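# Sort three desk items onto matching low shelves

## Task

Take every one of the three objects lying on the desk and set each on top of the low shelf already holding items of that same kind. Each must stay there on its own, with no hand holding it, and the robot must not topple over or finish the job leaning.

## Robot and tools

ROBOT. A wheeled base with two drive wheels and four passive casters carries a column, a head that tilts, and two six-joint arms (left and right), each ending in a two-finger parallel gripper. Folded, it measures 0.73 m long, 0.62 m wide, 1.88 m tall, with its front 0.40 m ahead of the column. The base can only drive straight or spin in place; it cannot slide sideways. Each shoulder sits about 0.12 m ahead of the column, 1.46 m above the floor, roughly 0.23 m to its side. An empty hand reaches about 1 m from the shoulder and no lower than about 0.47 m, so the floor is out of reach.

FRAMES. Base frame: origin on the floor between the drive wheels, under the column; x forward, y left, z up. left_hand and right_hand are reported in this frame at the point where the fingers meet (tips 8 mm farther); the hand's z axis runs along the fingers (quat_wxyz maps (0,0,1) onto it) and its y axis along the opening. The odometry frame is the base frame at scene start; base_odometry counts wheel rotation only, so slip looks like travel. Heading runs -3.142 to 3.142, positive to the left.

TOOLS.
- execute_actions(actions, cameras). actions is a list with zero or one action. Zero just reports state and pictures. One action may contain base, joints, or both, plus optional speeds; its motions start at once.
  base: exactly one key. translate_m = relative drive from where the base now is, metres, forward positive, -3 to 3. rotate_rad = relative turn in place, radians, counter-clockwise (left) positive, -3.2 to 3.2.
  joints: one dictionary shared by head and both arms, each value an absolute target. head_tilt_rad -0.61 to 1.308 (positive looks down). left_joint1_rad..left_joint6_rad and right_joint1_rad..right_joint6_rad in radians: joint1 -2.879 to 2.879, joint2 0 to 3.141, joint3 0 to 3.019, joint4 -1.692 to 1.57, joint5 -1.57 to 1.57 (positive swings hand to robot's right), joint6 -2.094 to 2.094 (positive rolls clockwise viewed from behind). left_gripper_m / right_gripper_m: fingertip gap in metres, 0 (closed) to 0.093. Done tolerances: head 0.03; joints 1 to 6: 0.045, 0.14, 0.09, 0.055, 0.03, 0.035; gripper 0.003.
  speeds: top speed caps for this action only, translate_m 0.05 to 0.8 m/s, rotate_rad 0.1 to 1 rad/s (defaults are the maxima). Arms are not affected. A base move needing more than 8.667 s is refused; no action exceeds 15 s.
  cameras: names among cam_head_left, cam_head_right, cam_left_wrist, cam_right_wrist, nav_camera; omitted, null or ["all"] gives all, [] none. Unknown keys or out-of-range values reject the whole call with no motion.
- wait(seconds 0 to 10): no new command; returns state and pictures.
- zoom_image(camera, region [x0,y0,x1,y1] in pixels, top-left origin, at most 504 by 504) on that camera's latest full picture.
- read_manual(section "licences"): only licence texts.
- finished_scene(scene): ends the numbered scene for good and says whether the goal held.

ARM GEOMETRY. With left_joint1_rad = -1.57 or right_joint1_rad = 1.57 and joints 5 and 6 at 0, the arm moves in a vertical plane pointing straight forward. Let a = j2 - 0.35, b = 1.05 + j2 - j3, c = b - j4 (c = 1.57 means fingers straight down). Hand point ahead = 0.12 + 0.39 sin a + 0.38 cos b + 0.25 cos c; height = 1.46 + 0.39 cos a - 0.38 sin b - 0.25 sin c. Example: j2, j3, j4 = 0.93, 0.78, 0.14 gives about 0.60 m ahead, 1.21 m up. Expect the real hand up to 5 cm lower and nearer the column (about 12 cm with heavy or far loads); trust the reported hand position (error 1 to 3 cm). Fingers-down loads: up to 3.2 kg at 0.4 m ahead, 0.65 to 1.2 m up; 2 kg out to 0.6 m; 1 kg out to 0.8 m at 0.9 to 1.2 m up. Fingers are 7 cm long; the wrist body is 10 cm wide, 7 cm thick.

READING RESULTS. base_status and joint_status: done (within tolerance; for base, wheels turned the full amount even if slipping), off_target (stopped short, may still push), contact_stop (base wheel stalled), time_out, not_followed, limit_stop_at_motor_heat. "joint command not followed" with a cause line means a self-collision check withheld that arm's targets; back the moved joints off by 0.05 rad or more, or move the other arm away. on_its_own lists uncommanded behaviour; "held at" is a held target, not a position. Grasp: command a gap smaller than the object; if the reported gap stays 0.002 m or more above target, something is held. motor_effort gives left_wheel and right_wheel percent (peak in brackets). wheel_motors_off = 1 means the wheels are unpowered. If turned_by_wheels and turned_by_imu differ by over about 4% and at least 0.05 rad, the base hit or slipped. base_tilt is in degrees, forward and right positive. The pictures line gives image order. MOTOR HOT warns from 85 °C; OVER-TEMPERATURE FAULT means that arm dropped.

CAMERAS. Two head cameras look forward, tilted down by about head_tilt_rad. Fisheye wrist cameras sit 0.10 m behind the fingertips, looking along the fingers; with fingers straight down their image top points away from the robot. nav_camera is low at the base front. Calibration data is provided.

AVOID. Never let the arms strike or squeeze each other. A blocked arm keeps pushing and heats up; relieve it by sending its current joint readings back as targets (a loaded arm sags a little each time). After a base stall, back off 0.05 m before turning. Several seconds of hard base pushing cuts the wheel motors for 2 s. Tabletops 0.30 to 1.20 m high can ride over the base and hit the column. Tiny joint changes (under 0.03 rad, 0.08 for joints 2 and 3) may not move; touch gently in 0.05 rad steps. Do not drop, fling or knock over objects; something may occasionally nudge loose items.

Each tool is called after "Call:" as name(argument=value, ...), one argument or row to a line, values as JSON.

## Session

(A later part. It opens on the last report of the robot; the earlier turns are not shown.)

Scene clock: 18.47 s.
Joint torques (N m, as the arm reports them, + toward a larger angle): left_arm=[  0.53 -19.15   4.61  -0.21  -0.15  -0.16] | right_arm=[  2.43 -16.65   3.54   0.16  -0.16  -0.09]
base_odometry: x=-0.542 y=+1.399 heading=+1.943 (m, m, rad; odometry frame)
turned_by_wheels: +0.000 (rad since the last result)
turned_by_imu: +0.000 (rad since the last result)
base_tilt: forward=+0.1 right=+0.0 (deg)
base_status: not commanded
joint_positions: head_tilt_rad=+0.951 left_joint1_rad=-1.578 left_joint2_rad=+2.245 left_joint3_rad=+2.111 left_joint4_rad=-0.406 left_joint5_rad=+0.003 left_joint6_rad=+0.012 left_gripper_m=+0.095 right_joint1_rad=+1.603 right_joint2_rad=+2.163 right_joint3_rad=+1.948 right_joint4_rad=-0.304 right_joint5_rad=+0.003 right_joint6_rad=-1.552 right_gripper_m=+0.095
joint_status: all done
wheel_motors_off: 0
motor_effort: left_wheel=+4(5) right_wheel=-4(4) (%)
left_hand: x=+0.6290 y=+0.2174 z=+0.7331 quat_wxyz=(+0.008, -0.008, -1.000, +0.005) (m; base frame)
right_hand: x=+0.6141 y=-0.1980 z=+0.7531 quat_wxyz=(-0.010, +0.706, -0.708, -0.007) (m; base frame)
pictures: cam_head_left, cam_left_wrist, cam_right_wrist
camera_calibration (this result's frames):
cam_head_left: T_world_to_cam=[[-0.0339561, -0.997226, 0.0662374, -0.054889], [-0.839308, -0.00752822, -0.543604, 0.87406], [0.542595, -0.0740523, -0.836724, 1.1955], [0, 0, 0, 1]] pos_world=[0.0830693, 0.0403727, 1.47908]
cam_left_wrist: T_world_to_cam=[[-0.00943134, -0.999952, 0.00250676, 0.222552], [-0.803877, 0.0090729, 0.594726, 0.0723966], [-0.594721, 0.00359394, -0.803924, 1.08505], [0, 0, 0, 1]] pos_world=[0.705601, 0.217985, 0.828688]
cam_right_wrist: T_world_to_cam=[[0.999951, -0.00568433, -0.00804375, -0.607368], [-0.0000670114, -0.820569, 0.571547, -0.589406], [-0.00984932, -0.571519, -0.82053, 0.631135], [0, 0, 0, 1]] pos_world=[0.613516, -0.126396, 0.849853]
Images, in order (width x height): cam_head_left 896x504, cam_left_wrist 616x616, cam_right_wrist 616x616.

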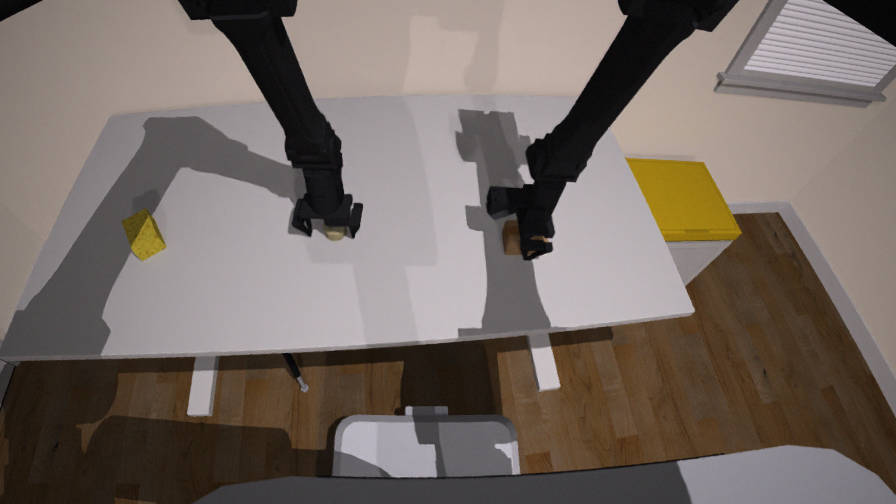

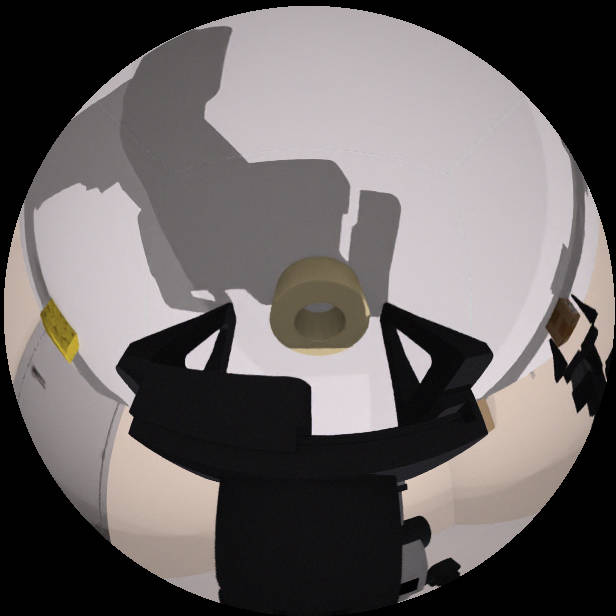

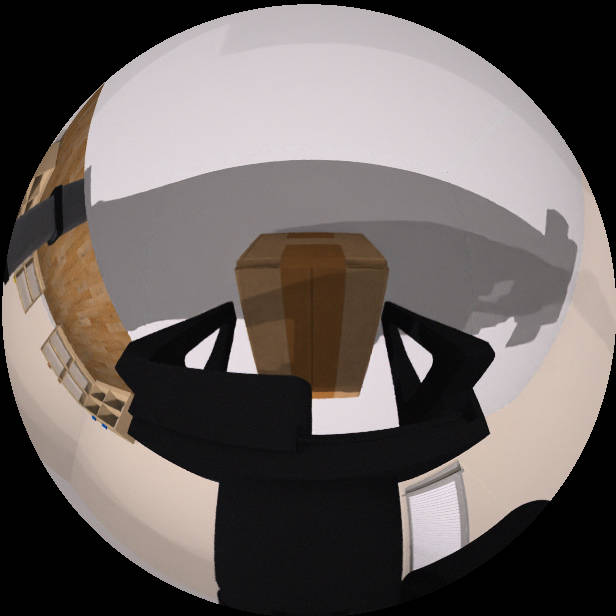

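Good; close both.

Call:
execute_actions(
  actions=[
    {"joints":{"left_gripper_m":0.02,"right_gripper_m":0.03}},
  ],
  cameras=["cam_left_wrist","cam_right_wrist"],
)

Call:
execute_actions(
  actions=[
    {"joints":{"left_joint2_rad":1.6,"left_joint3_rad":1.3,"left_joint4_rad":-0.22,"right_joint2_rad":1.6,"right_joint3_rad":1.3,"right_joint4_rad":-0.22}},
  ],
  cameras=["cam_left_wrist","cam_right_wrist"],
)

Scene clock: 19.40 s.
Joint torques (N m, as the arm reports them, + toward a larger angle): left_arm=[  0.31 -18.09   4.71  -0.18  -0.15  -0.15] | right_arm=[  2.29 -16.37   3.6    0.14  -0.14  -0.09]
base_odometry: x=-0.542 y=+1.399 heading=+1.943 (m, m, rad; odometry frame)
turned_by_wheels: +0.000 (rad since the last result)
turned_by_imu: +0.000 (rad since the last result)
base_tilt: forward=+0.1 right=+0.0 (deg)
base_status: not commanded
joint_positions: head_tilt_rad=+0.951 left_joint1_rad=-1.578 left_joint2_rad=+2.245 left_joint3_rad=+2.111 left_joint4_rad=-0.406 left_joint5_rad=+0.002 left_joint6_rad=+0.012 left_gripper_m=+0.049 right_joint1_rad=+1.603 right_joint2_rad=+2.163 right_joint3_rad=+1.948 right_joint4_rad=-0.304 right_joint5_rad=+0.003 right_joint6_rad=-1.553 right_gripper_m=+0.059
joint_status: left_gripper_m off_target (ended at +0.049, target +0.020); right_gripper_m off_target (ended at +0.059, target +0.030)
wheel_motors_off: 0
motor_effort: left_wheel=+4(5) right_wheel=-3(4) (%)
left_hand: x=+0.6290 y=+0.2174 z=+0.7331 quat_wxyz=(+0.008, -0.008, -1.000, +0.004) (m; base frame)
right_hand: x=+0.6141 y=-0.1979 z=+0.7531 quat_wxyz=(-0.011, +0.706, -0.708, -0.007) (m; base frame)
pictures: cam_left_wrist, cam_right_wrist
camera_calibration (this result's frames):
cam_left_wrist: T_world_to_cam=[[-0.00943772, -0.999953, 0.00212534, 0.222901], [-0.803878, 0.00885119, 0.594728, 0.0724436], [-0.594719, 0.00390436, -0.803924, 1.08499], [0, 0, 0, 1]] pos_world=[0.705601, 0.218013, 0.828687]
cam_right_wrist: T_world_to_cam=[[0.999954, -0.00529792, -0.00804236, -0.607293], [0.000245628, -0.820786, 0.571235, -0.589353], [-0.00962742, -0.571211, -0.820747, 0.631262], [0, 0, 0, 1]] pos_world=[0.613487, -0.126367, 0.849881]
Images, in order (width x height): cam_left_wrist 616x616, cam_right_wrist 616x616.

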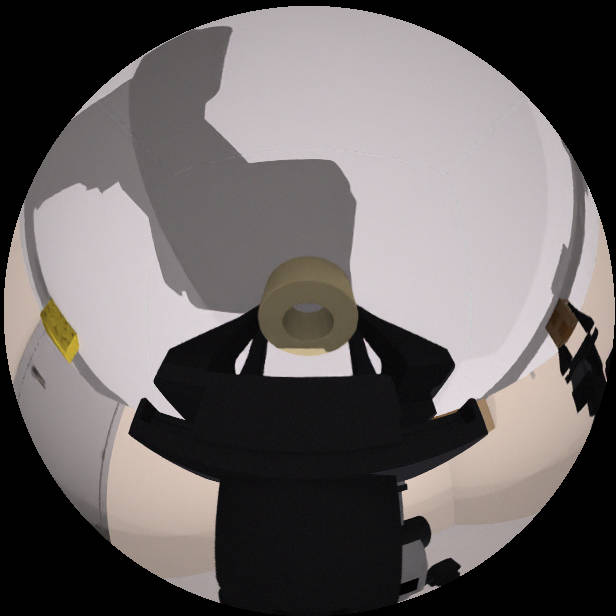

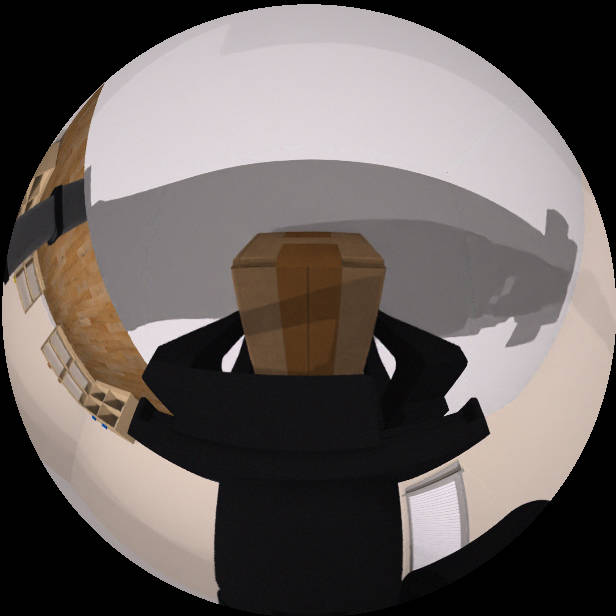

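Scene clock: 21.03 s.
Joint torques (N m, as the arm reports them, + toward a larger angle): left_arm=[  1.04 -17.85   2.61   0.98  -0.14  -0.18] | right_arm=[  1.77 -16.08   2.37   0.48  -0.14  -0.07]
base_odometry: x=-0.542 y=+1.399 heading=+1.943 (m, m, rad; odometry frame)
turned_by_wheels: +0.000 (rad since the last result)
turned_by_imu: +0.001 (rad since the last result)
base_tilt: forward=+0.1 right=-0.1 (deg)
base_status: not commanded
joint_positions: head_tilt_rad=+0.951 left_joint1_rad=-1.578 left_joint2_rad=+1.595 left_joint3_rad=+1.291 left_joint4_rad=-0.227 left_joint5_rad=+0.002 left_joint6_rad=+0.012 left_gripper_m=+0.049 right_joint1_rad=+1.603 right_joint2_rad=+1.610 right_joint3_rad=+1.295 right_joint4_rad=-0.225 right_joint5_rad=+0.003 right_joint6_rad=-1.553 right_gripper_m=+0.059
joint_status: all done
wheel_motors_off: 0
motor_effort: left_wheel=+5(4) right_wheel=-4(4) (%)
left_hand: x=+0.5703 y=+0.2191 z=+0.9593 quat_wxyz=(+0.004, -0.008, -1.000, +0.004) (m; base frame)
right_hand: x=+0.5654 y=-0.2042 z=+0.9531 quat_wxyz=(-0.003, +0.706, -0.708, -0.015) (m; base frame)
pictures: cam_left_wrist, cam_right_wrist
camera_calibration (this result's frames):
cam_left_wrist: T_world_to_cam=[[-0.00939593, -0.999954, 0.00207121, 0.22358], [-0.809514, 0.00882242, 0.587035, -0.0987545], [-0.587026, 0.00383907, -0.809559, 1.23291], [0, 0, 0, 1]] pos_world=[0.64591, 0.219707, 1.05563]
cam_right_wrist: T_world_to_cam=[[0.999546, -0.00470253, -0.029769, -0.535995], [0.0131564, -0.820584, 0.571375, -0.716187], [-0.0271149, -0.571507, -0.820149, 0.800617], [0, 0, 0, 1]] pos_world=[0.566883, -0.132653, 1.04988]
Images, in order (width x height): cam_left_wrist 616x616, cam_right_wrist 616x616.

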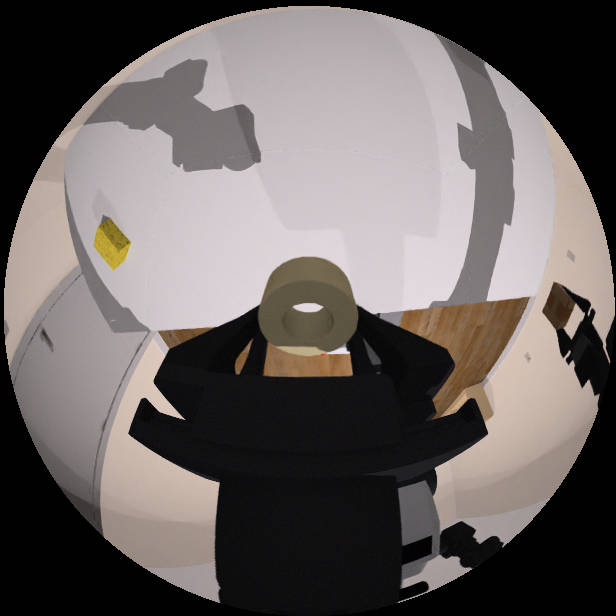

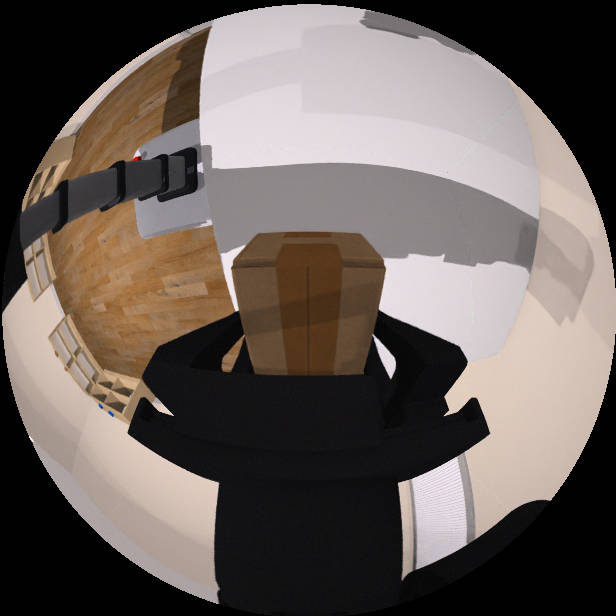

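Call:
execute_actions(
  actions=[
    {"base":{"rotate_rad":-2.71},"joints":{"head_tilt_rad":0.8}},
  ],
  cameras=[],
)

Call:
execute_actions(
  actions=[
    {"base":{"translate_m":2.7}},
  ],
  cameras=[],
)

Call:
execute_actions(
  actions=[
    {"base":{"rotate_rad":-0.31}},
  ],
  cameras=["cam_head_left","cam_head_right","nav_camera","cam_right_wrist"],
)

Scene clock: 25.87 s.
Joint torques (N m, as the arm reports them, + toward a larger angle): left_arm=[  0.52 -18.06   2.65   0.86  -0.11  -0.14] | right_arm=[  1.98 -15.83   2.33   0.46  -0.12  -0.08]
base_odometry: x=-0.542 y=+1.399 heading=-0.766 (m, m, rad; odometry frame)
turned_by_wheels: -2.709 (rad since the last result)
turned_by_imu: -2.712 (rad since the last result)
base_tilt: forward=+0.1 right=+0.0 (deg)
base_status: done
joint_positions: head_tilt_rad=+0.816 left_joint1_rad=-1.569 left_joint2_rad=+1.595 left_joint3_rad=+1.294 left_joint4_rad=-0.227 left_joint5_rad=+0.002 left_joint6_rad=+0.012 left_gripper_m=+0.049 right_joint1_rad=+1.600 right_joint2_rad=+1.610 right_joint3_rad=+1.296 right_joint4_rad=-0.225 right_joint5_rad=+0.003 right_joint6_rad=-1.553 right_gripper_m=+0.059
joint_status: all done
wheel_motors_off: 0
motor_effort: left_wheel=+7(49) right_wheel=-7(42) (%)
left_hand: x=+0.5722 y=+0.2254 z=+0.9595 quat_wxyz=(+0.002, -0.006, -1.000, +0.000) (m; base frame)
right_hand: x=+0.5662 y=-0.2058 z=+0.9532 quat_wxyz=(-0.003, +0.706, -0.708, -0.014) (m; base frame)
pictures: none
No camera images: the call's "cameras" was empty. Leave "cameras" out to get every camera's image.

Scene clock: 31.23 s.
Joint torques (N m, as the arm reports them, + toward a larger angle): left_arm=[ -0.62 -17.43   2.26   1.12  -0.18  -0.19] | right_arm=[  2.29 -15.82   2.28   0.49  -0.11  -0.09]
base_odometry: x=+1.404 y=-0.473 heading=-0.764 (m, m, rad; odometry frame)
turned_by_wheels: +0.002 (rad since the last result)
turned_by_imu: -0.012 (rad since the last result)
base_tilt: forward=+0.0 right=-0.1 (deg)
base_status: done
joint_positions: head_tilt_rad=+0.815 left_joint1_rad=-1.569 left_joint2_rad=+1.595 left_joint3_rad=+1.296 left_joint4_rad=-0.227 left_joint5_rad=+0.002 left_joint6_rad=+0.012 left_gripper_m=+0.049 right_joint1_rad=+1.600 right_joint2_rad=+1.609 right_joint3_rad=+1.297 right_joint4_rad=-0.225 right_joint5_rad=+0.003 right_joint6_rad=-1.553 right_gripper_m=+0.059
joint_status: not commanded
wheel_motors_off: 0
motor_effort: left_wheel=+3(57) right_wheel=-3(37) (%)
left_hand: x=+0.5733 y=+0.2254 z=+0.9597 quat_wxyz=(+0.001, -0.006, -1.000, +0.000) (m; base frame)
right_hand: x=+0.5675 y=-0.2057 z=+0.9538 quat_wxyz=(-0.003, +0.706, -0.708, -0.013) (m; base frame)
pictures: none
No camera images: the call's "cameras" was empty. Leave "cameras" out to get every camera's image.

Scene clock: 33.10 s.
Joint torques (N m, as the arm reports them, + toward a larger angle): left_arm=[  0.07 -16.91   2.5    0.95  -0.14  -0.14] | right_arm=[  2.12 -15.96   2.21   0.5   -0.12  -0.06]
base_odometry: x=+1.404 y=-0.473 heading=-1.072 (m, m, rad; odometry frame)
turned_by_wheels: -0.308 (rad since the last result)
turned_by_imu: -0.306 (rad since the last result)
base_tilt: forward=+0.1 right=+0.0 (deg)
base_status: done
joint_positions: head_tilt_rad=+0.815 left_joint1_rad=-1.570 left_joint2_rad=+1.595 left_joint3_rad=+1.296 left_joint4_rad=-0.227 left_joint5_rad=+0.002 left_joint6_rad=+0.012 left_gripper_m=+0.049 right_joint1_rad=+1.600 right_joint2_rad=+1.609 right_joint3_rad=+1.297 right_joint4_rad=-0.225 right_joint5_rad=+0.002 right_joint6_rad=-1.553 right_gripper_m=+0.059
joint_status: not commanded
wheel_motors_off: 0
motor_effort: left_wheel=+7(51) right_wheel=-5(42) (%)
left_hand: x=+0.5733 y=+0.2249 z=+0.9597 quat_wxyz=(+0.001, -0.006, -1.000, +0.000) (m; base frame)
right_hand: x=+0.5675 y=-0.2062 z=+0.9538 quat_wxyz=(-0.003, +0.706, -0.708, -0.013) (m; base frame)
pictures: cam_head_left, cam_head_right, cam_right_wrist, nav_camera
camera_calibration (this result's frames):
cam_head_left: T_world_to_cam=[[-0.0426224, -0.997226, 0.0610224, -0.0464247], [-0.757862, -0.00752822, -0.652371, 1.03749], [0.651021, -0.0740523, -0.755439, 1.0649], [0, 0, 0, 1]] pos_world=[0.0910228, 0.0403727, 1.48413]
cam_head_right: T_world_to_cam=[[-0.0321839, -0.996289, 0.0798227, -0.154648], [-0.755049, -0.028093, -0.655067, 1.04436], [0.654878, -0.0813526, -0.751343, 1.05935], [0, 0, 0, 1]] pos_world=[0.0898199, -0.0385549, 1.4924]
cam_right_wrist: T_world_to_cam=[[0.999633, -0.00638589, -0.0263324, -0.541681], [0.00986586, -0.819338, 0.573226, -0.71785], [-0.0252357, -0.573275, -0.818974, 0.797497], [0, 0, 0, 1]] pos_world=[0.56869, -0.134435, 1.05036]
Images, in order (width x height): cam_head_left 896x504, cam_head_right 896x504, cam_right_wrist 616x616, nav_camera 896x504.

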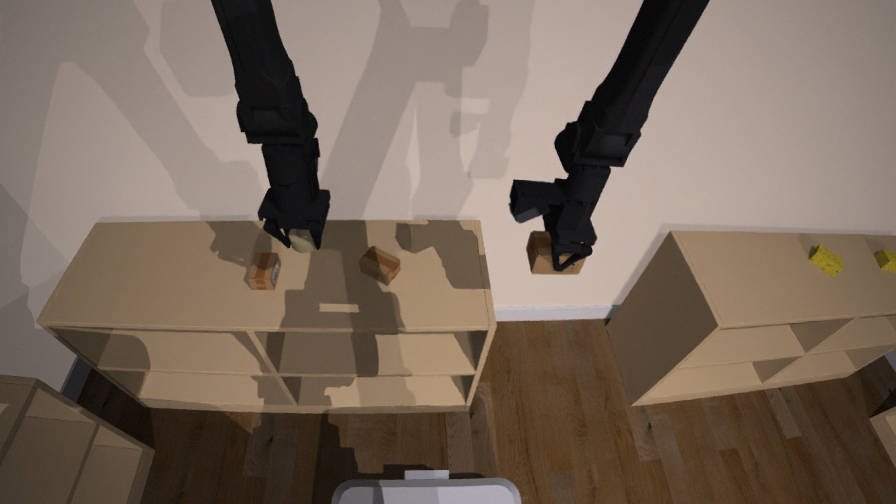

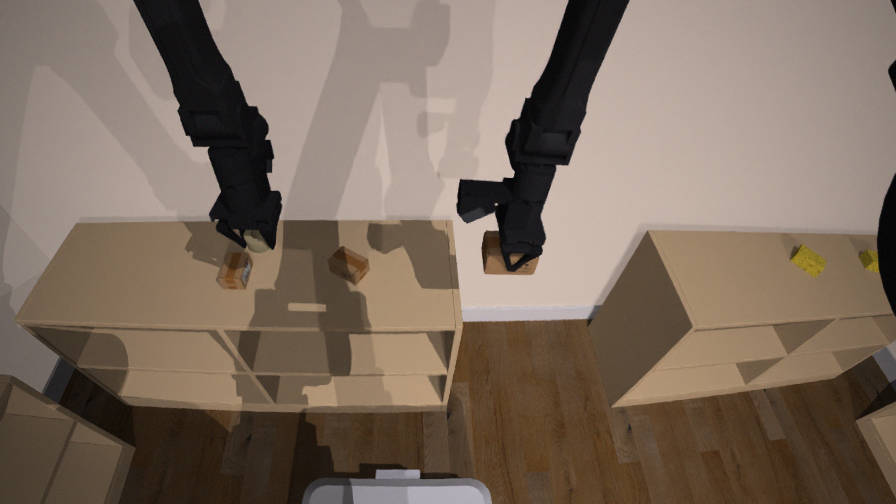

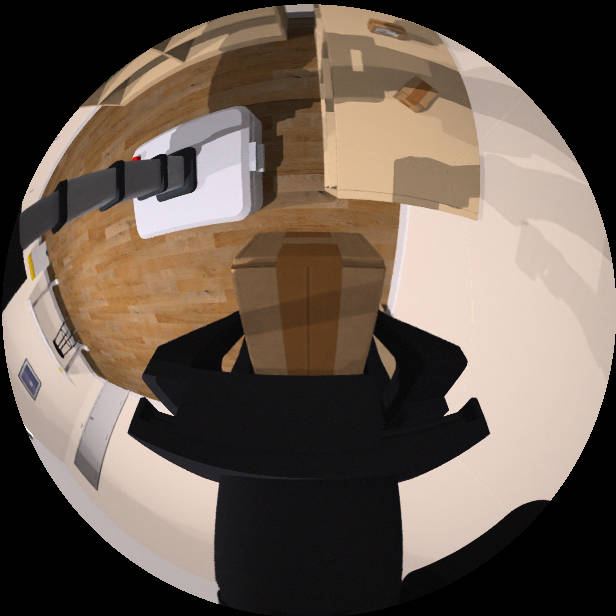

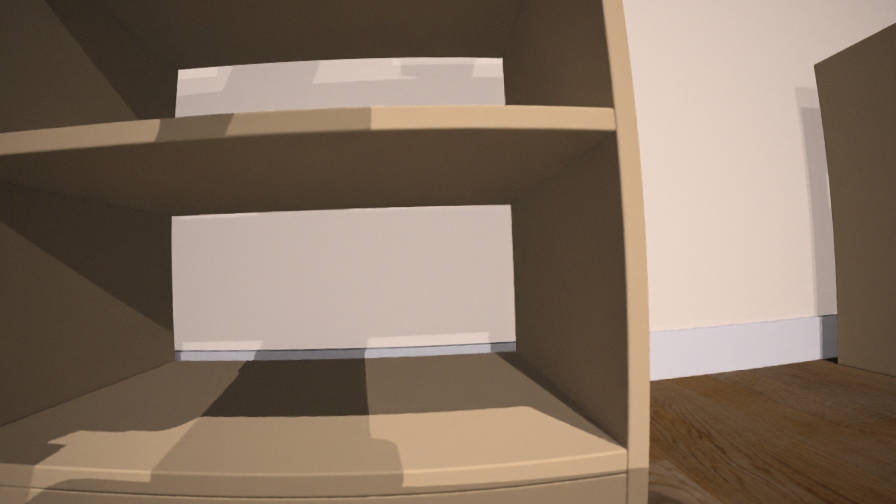

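Call:
execute_actions(
  actions=[
    {"base":{"rotate_rad":0.25}},
  ],
  cameras=[],
)

Call:
execute_actions(
  actions=[
    {"base":{"translate_m":0.1},"joints":{"head_tilt_rad":0.95,"right_joint2_rad":2.33,"right_joint3_rad":2.15,"right_joint4_rad":-0.335}},
  ],
  cameras=["cam_head_left","cam_right_wrist"],
)

Scene clock: 35.33 s.
Joint torques (N m, as the arm reports them, + toward a larger angle): left_arm=[ -1.   -16.71   2.62   0.86  -0.12  -0.16] | right_arm=[  1.58 -16.09   2.26   0.53  -0.12  -0.08]
base_odometry: x=+1.404 y=-0.473 heading=-0.824 (m, m, rad; odometry frame)
turned_by_wheels: +0.248 (rad since the last result)
turned_by_imu: +0.249 (rad since the last result)
base_tilt: forward=+0.1 right=-0.1 (deg)
base_status: done
joint_positions: head_tilt_rad=+0.815 left_joint1_rad=-1.568 left_joint2_rad=+1.595 left_joint3_rad=+1.296 left_joint4_rad=-0.227 left_joint5_rad=+0.001 left_joint6_rad=+0.012 left_gripper_m=+0.049 right_joint1_rad=+1.601 right_joint2_rad=+1.609 right_joint3_rad=+1.297 right_joint4_rad=-0.225 right_joint5_rad=+0.002 right_joint6_rad=-1.553 right_gripper_m=+0.059
joint_status: not commanded
wheel_motors_off: 0
motor_effort: left_wheel=-2(23) right_wheel=+1(41) (%)
left_hand: x=+0.5733 y=+0.2262 z=+0.9597 quat_wxyz=(+0.001, -0.006, -1.000, -0.001) (m; base frame)
right_hand: x=+0.5674 y=-0.2054 z=+0.9538 quat_wxyz=(-0.004, +0.706, -0.708, -0.013) (m; base frame)
pictures: none
No camera images: the call's "cameras" was empty. Leave "cameras" out to get every camera's image.

Scene clock: 37.07 s.
Joint torques (N m, as the arm reports them, + toward a larger angle): left_arm=[ -0.23 -17.52   2.16   1.01  -0.13  -0.16] | right_arm=[  2.25 -15.84   4.18  -0.14  -0.11  -0.09]
base_odometry: x=+1.472 y=-0.546 heading=-0.826 (m, m, rad; odometry frame)
turned_by_wheels: -0.002 (rad since the last result)
turned_by_imu: -0.002 (rad since the last result)
base_tilt: forward=+0.2 right=-0.1 (deg)
base_status: done
joint_positions: head_tilt_rad=+0.951 left_joint1_rad=-1.568 left_joint2_rad=+1.595 left_joint3_rad=+1.300 left_joint4_rad=-0.227 left_joint5_rad=+0.001 left_joint6_rad=+0.012 left_gripper_m=+0.049 right_joint1_rad=+1.601 right_joint2_rad=+2.340 right_joint3_rad=+2.137 right_joint4_rad=-0.327 right_joint5_rad=+0.002 right_joint6_rad=-1.553 right_gripper_m=+0.059
joint_status: all done
wheel_motors_off: 0
motor_effort: left_wheel=-2(56) right_wheel=+2(60) (%)
left_hand: x=+0.5757 y=+0.2262 z=+0.9600 quat_wxyz=(-0.001, -0.006, -1.000, -0.001) (m; base frame)
right_hand: x=+0.5932 y=-0.1982 z=+0.6904 quat_wxyz=(-0.006, +0.706, -0.708, -0.011) (m; base frame)
pictures: cam_head_left, cam_right_wrist
camera_calibration (this result's frames):
cam_head_left: T_world_to_cam=[[-0.0339673, -0.997226, 0.0662317, -0.0548796], [-0.839216, -0.00752822, -0.543747, 0.874274], [0.542737, -0.0740523, -0.836632, 1.19535], [0, 0, 0, 1]] pos_world=[0.0830796, 0.0403727, 1.47909]
cam_right_wrist: T_world_to_cam=[[0.999785, -0.00595435, -0.0198588, -0.578792], [0.006486, -0.819957, 0.572388, -0.558085], [-0.0196915, -0.572394, -0.819742, 0.584455], [0, 0, 0, 1]] pos_world=[0.593796, -0.126513, 0.78705]
Images, in order (width x height): cam_head_left 896x504, cam_right_wrist 616x616.

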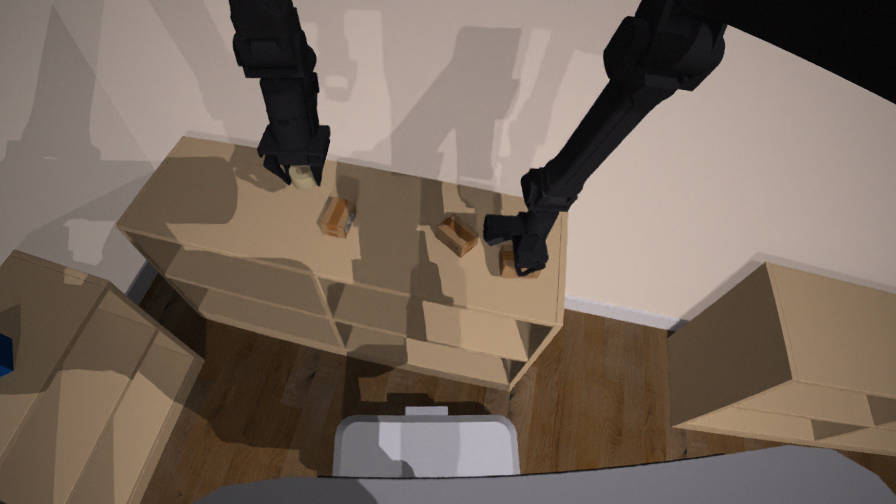

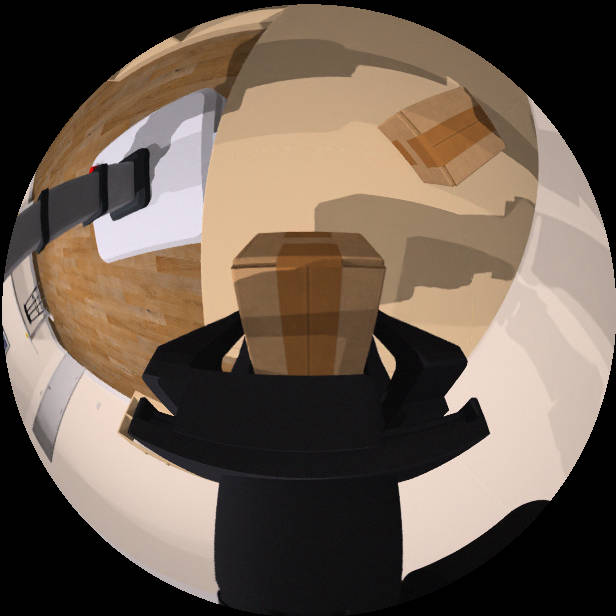

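Call:
execute_actions(
  actions=[
    {"base":{"translate_m":0.04},"joints":{"right_joint2_rad":2.47,"right_joint3_rad":2.35,"right_joint4_rad":-0.40}},
  ],
  cameras=["cam_head_left","cam_right_wrist"],
)

Scene clock: 38.13 s.
Joint torques (N m, as the arm reports them, + toward a larger angle): left_arm=[  0.84 -17.04   2.06   0.82  -0.16  -0.12] | right_arm=[  2.75 -16.14   5.21  -0.11  -0.12  -0.08]
base_odometry: x=+1.499 y=-0.575 heading=-0.828 (m, m, rad; odometry frame)
turned_by_wheels: -0.002 (rad since the last result)
turned_by_imu: -0.002 (rad since the last result)
base_tilt: forward=+0.1 right=+0.0 (deg)
base_status: done
joint_positions: head_tilt_rad=+0.951 left_joint1_rad=-1.568 left_joint2_rad=+1.595 left_joint3_rad=+1.300 left_joint4_rad=-0.227 left_joint5_rad=+0.001 left_joint6_rad=+0.012 left_gripper_m=+0.049 right_joint1_rad=+1.601 right_joint2_rad=+2.473 right_joint3_rad=+2.331 right_joint4_rad=-0.391 right_joint5_rad=+0.002 right_joint6_rad=-1.553 right_gripper_m=+0.059
joint_status: all done
wheel_motors_off: 0
motor_effort: left_wheel=+0(54) right_wheel=+2(43) (%)
left_hand: x=+0.5759 y=+0.2262 z=+0.9601 quat_wxyz=(-0.001, -0.006, -1.000, -0.001) (m; base frame)
right_hand: x=+0.5904 y=-0.1972 z=+0.6531 quat_wxyz=(-0.005, +0.706, -0.708, -0.012) (m; base frame)
pictures: cam_head_left, cam_right_wrist
camera_calibration (this result's frames):
cam_head_left: T_world_to_cam=[[-0.0339319, -0.997226, 0.0662498, -0.0549093], [-0.839506, -0.00752822, -0.543298, 0.873598], [0.54229, -0.0740523, -0.836922, 1.19582], [0, 0, 0, 1]] pos_world=[0.0830471, 0.0403727, 1.47907]
cam_right_wrist: T_world_to_cam=[[0.999737, -0.00589549, -0.0221458, -0.575173], [0.0078444, -0.819937, 0.5724, -0.53678], [-0.0215328, -0.572424, -0.819675, 0.555419], [0, 0, 0, 1]] pos_world=[0.591192, -0.125581, 0.749778]
Images, in order (width x height): cam_head_left 896x504, cam_right_wrist 616x616.

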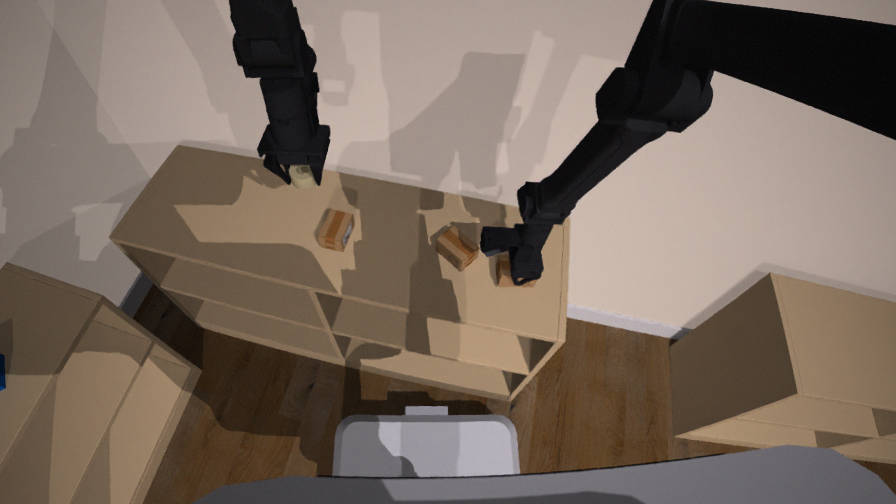

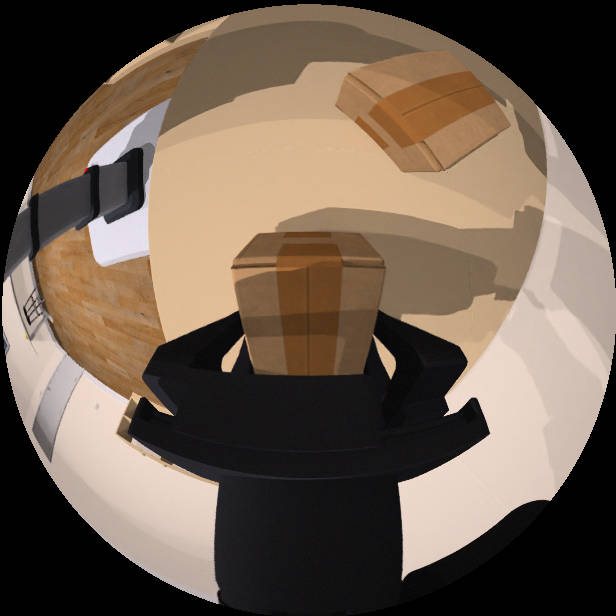

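Call:
execute_actions(
  actions=[
    {"joints":{"right_joint2_rad":2.53,"right_joint3_rad":2.44,"right_joint4_rad":-0.43}},
  ],
  cameras=["cam_right_wrist"],
)

Scene clock: 39.03 s.
Joint torques (N m, as the arm reports them, + toward a larger angle): left_arm=[ -0.28 -16.89   2.06   0.95  -0.13  -0.14] | right_arm=[  2.06 -15.47   5.73  -0.07  -0.13  -0.08]
base_odometry: x=+1.499 y=-0.575 heading=-0.828 (m, m, rad; odometry frame)
turned_by_wheels: +0.000 (rad since the last result)
turned_by_imu: +0.000 (rad since the last result)
base_tilt: forward=+0.2 right=+0.0 (deg)
base_status: not commanded
joint_positions: head_tilt_rad=+0.951 left_joint1_rad=-1.568 left_joint2_rad=+1.595 left_joint3_rad=+1.300 left_joint4_rad=-0.227 left_joint5_rad=+0.001 left_joint6_rad=+0.012 left_gripper_m=+0.049 right_joint1_rad=+1.601 right_joint2_rad=+2.523 right_joint3_rad=+2.420 right_joint4_rad=-0.420 right_joint5_rad=+0.002 right_joint6_rad=-1.553 right_gripper_m=+0.059
joint_status: all done
wheel_motors_off: 0
motor_effort: left_wheel=-2(2) right_wheel=+3(2) (%)
left_hand: x=+0.5759 y=+0.2262 z=+0.9601 quat_wxyz=(-0.001, -0.006, -1.000, -0.001) (m; base frame)
right_hand: x=+0.5961 y=-0.1969 z=+0.6429 quat_wxyz=(-0.009, +0.706, -0.708, -0.008) (m; base frame)
pictures: cam_right_wrist
camera_calibration (this result's frames):
cam_right_wrist: T_world_to_cam=[[0.999906, -0.00615115, -0.0122345, -0.587612], [0.00195824, -0.820024, 0.572326, -0.527151], [-0.0135531, -0.572297, -0.819935, 0.542808], [0, 0, 0, 1]] pos_world=[0.595946, -0.125244, 0.73958]
Images, in order (width x height): cam_right_wrist 616x616.

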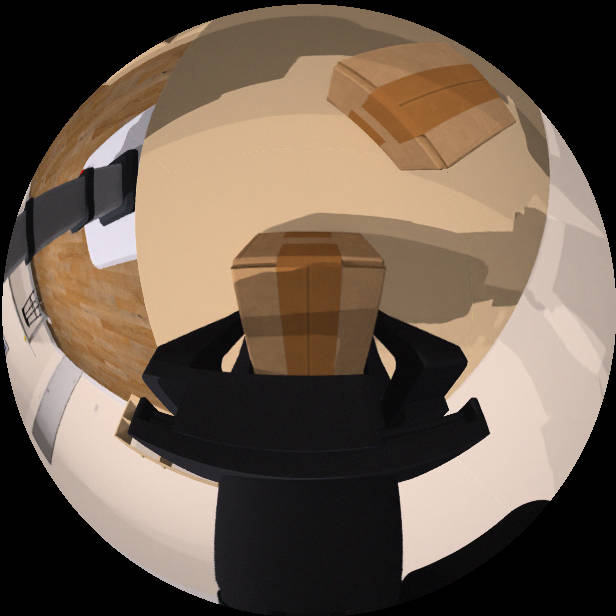

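Call:
execute_actions(
  actions=[
    {"joints":{"right_gripper_m":0.093}},
  ],
  cameras=[],
)

Call:
execute_actions(
  actions=[
    {"joints":{"right_joint2_rad":1.6,"right_joint3_rad":1.3,"right_joint4_rad":-0.22}},
  ],
  cameras=[],
)

Call:
execute_actions(
  actions=[
    {"base":{"translate_m":-0.3},"joints":{"head_tilt_rad":0.6,"right_joint6_rad":0}},
  ],
  cameras=["cam_head_left"],
)

Call:
execute_actions(
  actions=[
    {"base":{"rotate_rad":-1.82}},
  ],
  cameras=["cam_head_left","nav_camera"],
)

Scene clock: 40.13 s.
Joint torques (N m, as the arm reports them, + toward a larger angle): left_arm=[  0.09 -17.21   2.14   0.86  -0.15  -0.17] | right_arm=[  2.33 -14.94   5.73   0.02  -0.12  -0.08]
base_odometry: x=+1.499 y=-0.575 heading=-0.828 (m, m, rad; odometry frame)
turned_by_wheels: +0.000 (rad since the last result)
turned_by_imu: +0.000 (rad since the last result)
base_tilt: forward=+0.1 right=-0.1 (deg)
base_status: not commanded
joint_positions: head_tilt_rad=+0.951 left_joint1_rad=-1.568 left_joint2_rad=+1.595 left_joint3_rad=+1.300 left_joint4_rad=-0.227 left_joint5_rad=+0.001 left_joint6_rad=+0.012 left_gripper_m=+0.049 right_joint1_rad=+1.601 right_joint2_rad=+2.523 right_joint3_rad=+2.420 right_joint4_rad=-0.420 right_joint5_rad=+0.002 right_joint6_rad=-1.553 right_gripper_m=+0.093
joint_status: all done
wheel_motors_off: 0
motor_effort: left_wheel=-2(2) right_wheel=+2(2) (%)
left_hand: x=+0.5759 y=+0.2262 z=+0.9601 quat_wxyz=(-0.001, -0.006, -1.000, -0.001) (m; base frame)
right_hand: x=+0.5961 y=-0.1969 z=+0.6429 quat_wxyz=(-0.009, +0.706, -0.708, -0.008) (m; base frame)
pictures: none
No camera images: the call's "cameras" was empty. Leave "cameras" out to get every camera's image.

Scene clock: 42.03 s.
Joint torques (N m, as the arm reports them, + toward a larger angle): left_arm=[ -0.1  -17.23   2.07   0.9   -0.16  -0.13] | right_arm=[  1.86 -16.7    3.04   0.35  -0.13  -0.08]
base_odometry: x=+1.499 y=-0.575 heading=-0.828 (m, m, rad; odometry frame)
turned_by_wheels: +0.000 (rad since the last result)
turned_by_imu: +0.001 (rad since the last result)
base_tilt: forward=+0.1 right=-0.1 (deg)
base_status: not commanded
joint_positions: head_tilt_rad=+0.951 left_joint1_rad=-1.568 left_joint2_rad=+1.595 left_joint3_rad=+1.300 left_joint4_rad=-0.227 left_joint5_rad=+0.001 left_joint6_rad=+0.012 left_gripper_m=+0.049 right_joint1_rad=+1.601 right_joint2_rad=+1.612 right_joint3_rad=+1.289 right_joint4_rad=-0.221 right_joint5_rad=+0.002 right_joint6_rad=-1.553 right_gripper_m=+0.093
joint_status: all done
wheel_motors_off: 0
motor_effort: left_wheel=-3(3) right_wheel=+3(3) (%)
left_hand: x=+0.5759 y=+0.2262 z=+0.9601 quat_wxyz=(-0.001, -0.006, -1.000, -0.001) (m; base frame)
right_hand: x=+0.5616 y=-0.2055 z=+0.9518 quat_wxyz=(-0.001, +0.706, -0.708, -0.016) (m; base frame)
pictures: none
No camera images: the call's "cameras" was empty. Leave "cameras" out to get every camera's image.

Scene clock: 44.20 s.
Joint torques (N m, as the arm reports them, + toward a larger angle): left_arm=[ -0.99 -18.09   2.4    0.74  -0.11  -0.19] | right_arm=[  1.99 -15.4    2.69   0.3   -0.01   0.1 ]
base_odometry: x=+1.296 y=-0.355 heading=-0.829 (m, m, rad; odometry frame)
turned_by_wheels: -0.002 (rad since the last result)
turned_by_imu: +0.000 (rad since the last result)
base_tilt: forward=+0.1 right=+0.0 (deg)
base_status: done
joint_positions: head_tilt_rad=+0.617 left_joint1_rad=-1.568 left_joint2_rad=+1.595 left_joint3_rad=+1.295 left_joint4_rad=-0.227 left_joint5_rad=+0.001 left_joint6_rad=+0.012 left_gripper_m=+0.049 right_joint1_rad=+1.601 right_joint2_rad=+1.607 right_joint3_rad=+1.294 right_joint4_rad=-0.221 right_joint5_rad=+0.002 right_joint6_rad=-0.008 right_gripper_m=+0.093
joint_status: all done
wheel_motors_off: 0
motor_effort: left_wheel=-2(41) right_wheel=+2(41) (%)
left_hand: x=+0.5729 y=+0.2262 z=+0.9596 quat_wxyz=(+0.001, -0.006, -1.000, -0.001) (m; base frame)
right_hand: x=+0.5672 y=-0.2054 z=+0.9543 quat_wxyz=(+0.005, +0.011, -1.000, -0.012) (m; base frame)
pictures: cam_head_left
camera_calibration (this result's frames):
cam_head_left: T_world_to_cam=[[-0.0537897, -0.997226, 0.0514498, -0.0311244], [-0.614784, -0.00752822, -0.78866, 1.24022], [0.786859, -0.0740523, -0.612674, 0.838249], [0, 0, 0, 1]] pos_world=[0.101209, 0.0403727, 1.49328]
Images, in order (width x height): cam_head_left 896x504.

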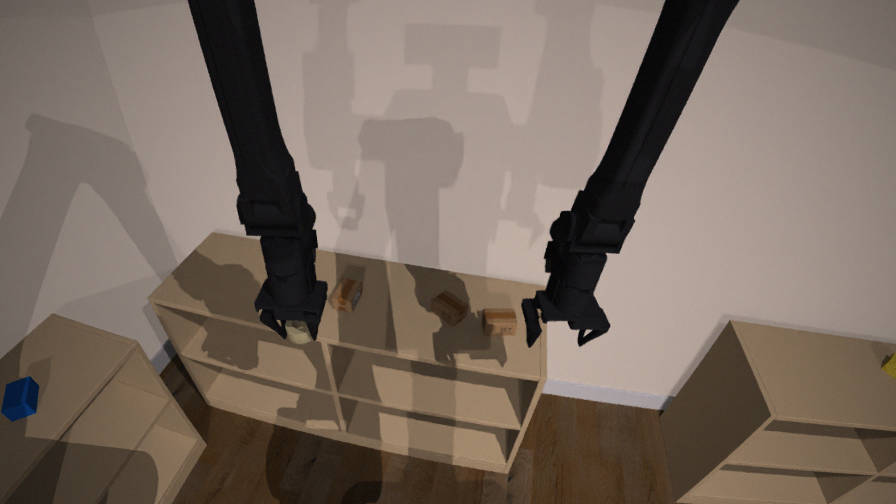

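Scene clock: 47.70 s.
Joint torques (N m, as the arm reports them, + toward a larger angle): left_arm=[ -0.15 -16.83   2.44   0.98  -0.14  -0.16] | right_arm=[  1.7  -15.51   2.58   0.45  -0.01   0.1 ]
base_odometry: x=+1.296 y=-0.355 heading=-2.648 (m, m, rad; odometry frame)
turned_by_wheels: -1.818 (rad since the last result)
turned_by_imu: -1.821 (rad since the last result)
base_tilt: forward=+0.1 right=-0.1 (deg)
base_status: done
joint_positions: head_tilt_rad=+0.617 left_joint1_rad=-1.568 left_joint2_rad=+1.595 left_joint3_rad=+1.295 left_joint4_rad=-0.227 left_joint5_rad=+0.001 left_joint6_rad=+0.012 left_gripper_m=+0.049 right_joint1_rad=+1.600 right_joint2_rad=+1.607 right_joint3_rad=+1.295 right_joint4_rad=-0.221 right_joint5_rad=+0.002 right_joint6_rad=-0.008 right_gripper_m=+0.093
joint_status: not commanded
wheel_motors_off: 0
motor_effort: left_wheel=+8(51) right_wheel=-6(28) (%)
left_hand: x=+0.5729 y=+0.2265 z=+0.9596 quat_wxyz=(+0.001, -0.005, -1.000, -0.001) (m; base frame)
right_hand: x=+0.5681 y=-0.2057 z=+0.9544 quat_wxyz=(+0.004, +0.011, -1.000, -0.012) (m; base frame)
pictures: cam_head_left, nav_camera
camera_calibration (this result's frames):
cam_head_left: T_world_to_cam=[[-0.0537897, -0.997226, 0.0514498, -0.0311244], [-0.614784, -0.00752822, -0.78866, 1.24022], [0.786859, -0.0740523, -0.612674, 0.838249], [0, 0, 0, 1]] pos_world=[0.101209, 0.0403727, 1.49328]
Images, in order (width x height): cam_head_left 896x504, nav_camera 896x504.

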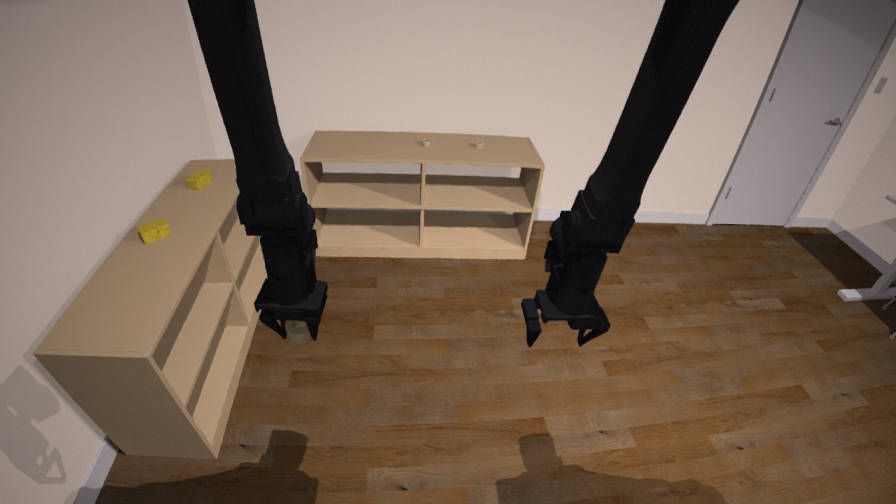

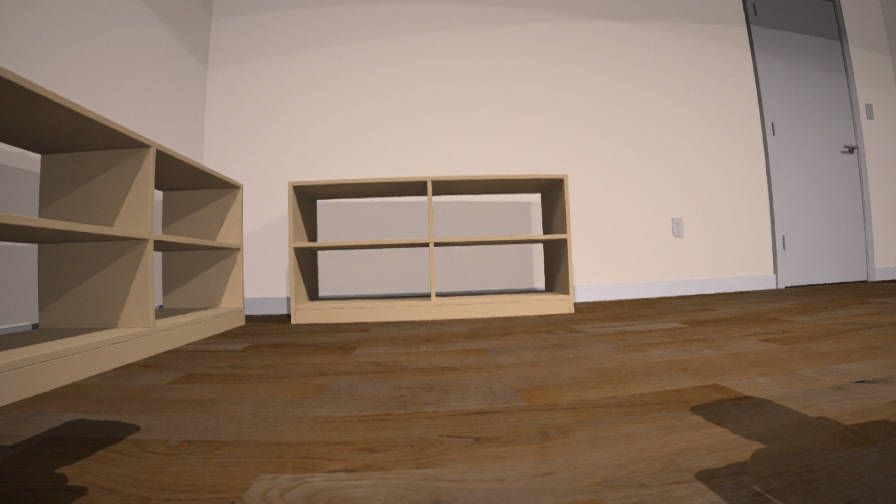

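Call:
execute_actions(
  actions=[
    {"base":{"translate_m":1.5},"joints":{"head_tilt_rad":0.95,"left_joint2_rad":2.35,"left_joint3_rad":2.17,"left_joint4_rad":-0.345}},
  ],
  cameras=["cam_head_left","cam_left_wrist"],
)

Scene clock: 51.83 s.
Joint torques (N m, as the arm reports them, + toward a larger angle): left_arm=[ -0.07 -18.39   3.97   0.28  -0.15  -0.15] | right_arm=[  1.77 -15.95   2.38   0.39  -0.02   0.11]
base_odometry: x=-0.025 y=-1.065 heading=-2.647 (m, m, rad; odometry frame)
turned_by_wheels: +0.000 (rad since the last result)
turned_by_imu: -0.007 (rad since the last result)
base_tilt: forward=+0.0 right=-0.1 (deg)
base_status: done
joint_positions: head_tilt_rad=+0.951 left_joint1_rad=-1.568 left_joint2_rad=+2.362 left_joint3_rad=+2.160 left_joint4_rad=-0.337 left_joint5_rad=+0.001 left_joint6_rad=+0.012 left_gripper_m=+0.049 right_joint1_rad=+1.600 right_joint2_rad=+1.606 right_joint3_rad=+1.297 right_joint4_rad=-0.221 right_joint5_rad=+0.002 right_joint6_rad=-0.008 right_gripper_m=+0.093
joint_status: all done
wheel_motors_off: 0
motor_effort: left_wheel=+1(58) right_wheel=-1(37) (%)
left_hand: x=+0.5885 y=+0.2273 z=+0.6825 quat_wxyz=(+0.007, -0.005, -1.000, -0.001) (m; base frame)
right_hand: x=+0.5701 y=-0.2057 z=+0.9553 quat_wxyz=(+0.003, +0.011, -1.000, -0.012) (m; base frame)
pictures: cam_head_left, cam_left_wrist
camera_calibration (this result's frames):
cam_head_left: T_world_to_cam=[[-0.0339462, -0.997226, 0.0662425, -0.0548973], [-0.839389, -0.00752822, -0.543479, 0.873871], [0.54247, -0.0740523, -0.836805, 1.19563], [0, 0, 0, 1]] pos_world=[0.0830602, 0.0403727, 1.47908]
cam_left_wrist: T_world_to_cam=[[-0.00409826, -0.99996, -0.00790053, 0.236156], [-0.805258, -0.00138431, 0.592924, 0.0742458], [-0.592911, 0.00879192, -0.80522, 1.01888], [0, 0, 0, 1]] pos_world=[0.664862, 0.227291, 0.778269]
Images, in order (width x height): cam_head_left 896x504, cam_left_wrist 616x616.

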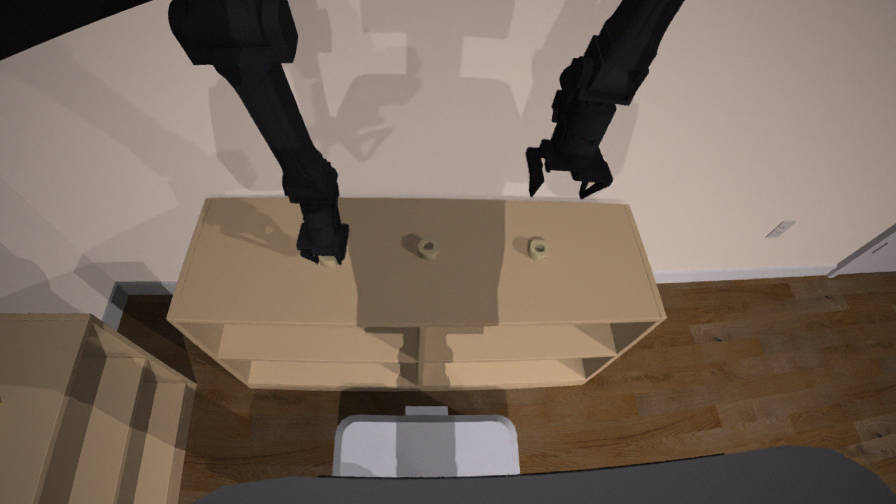

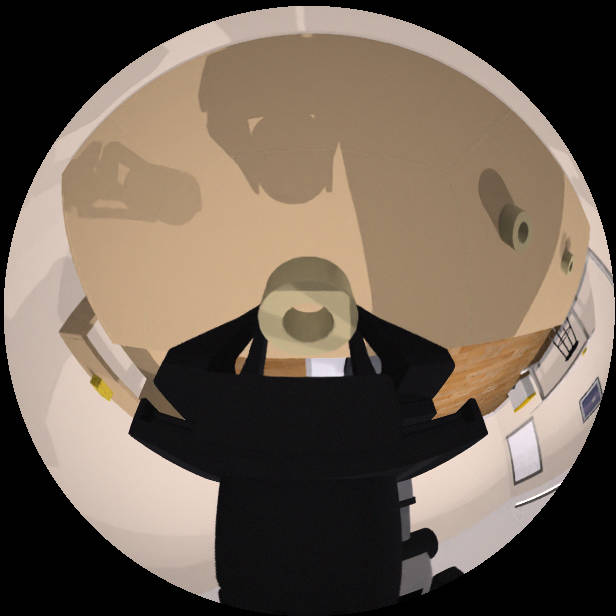

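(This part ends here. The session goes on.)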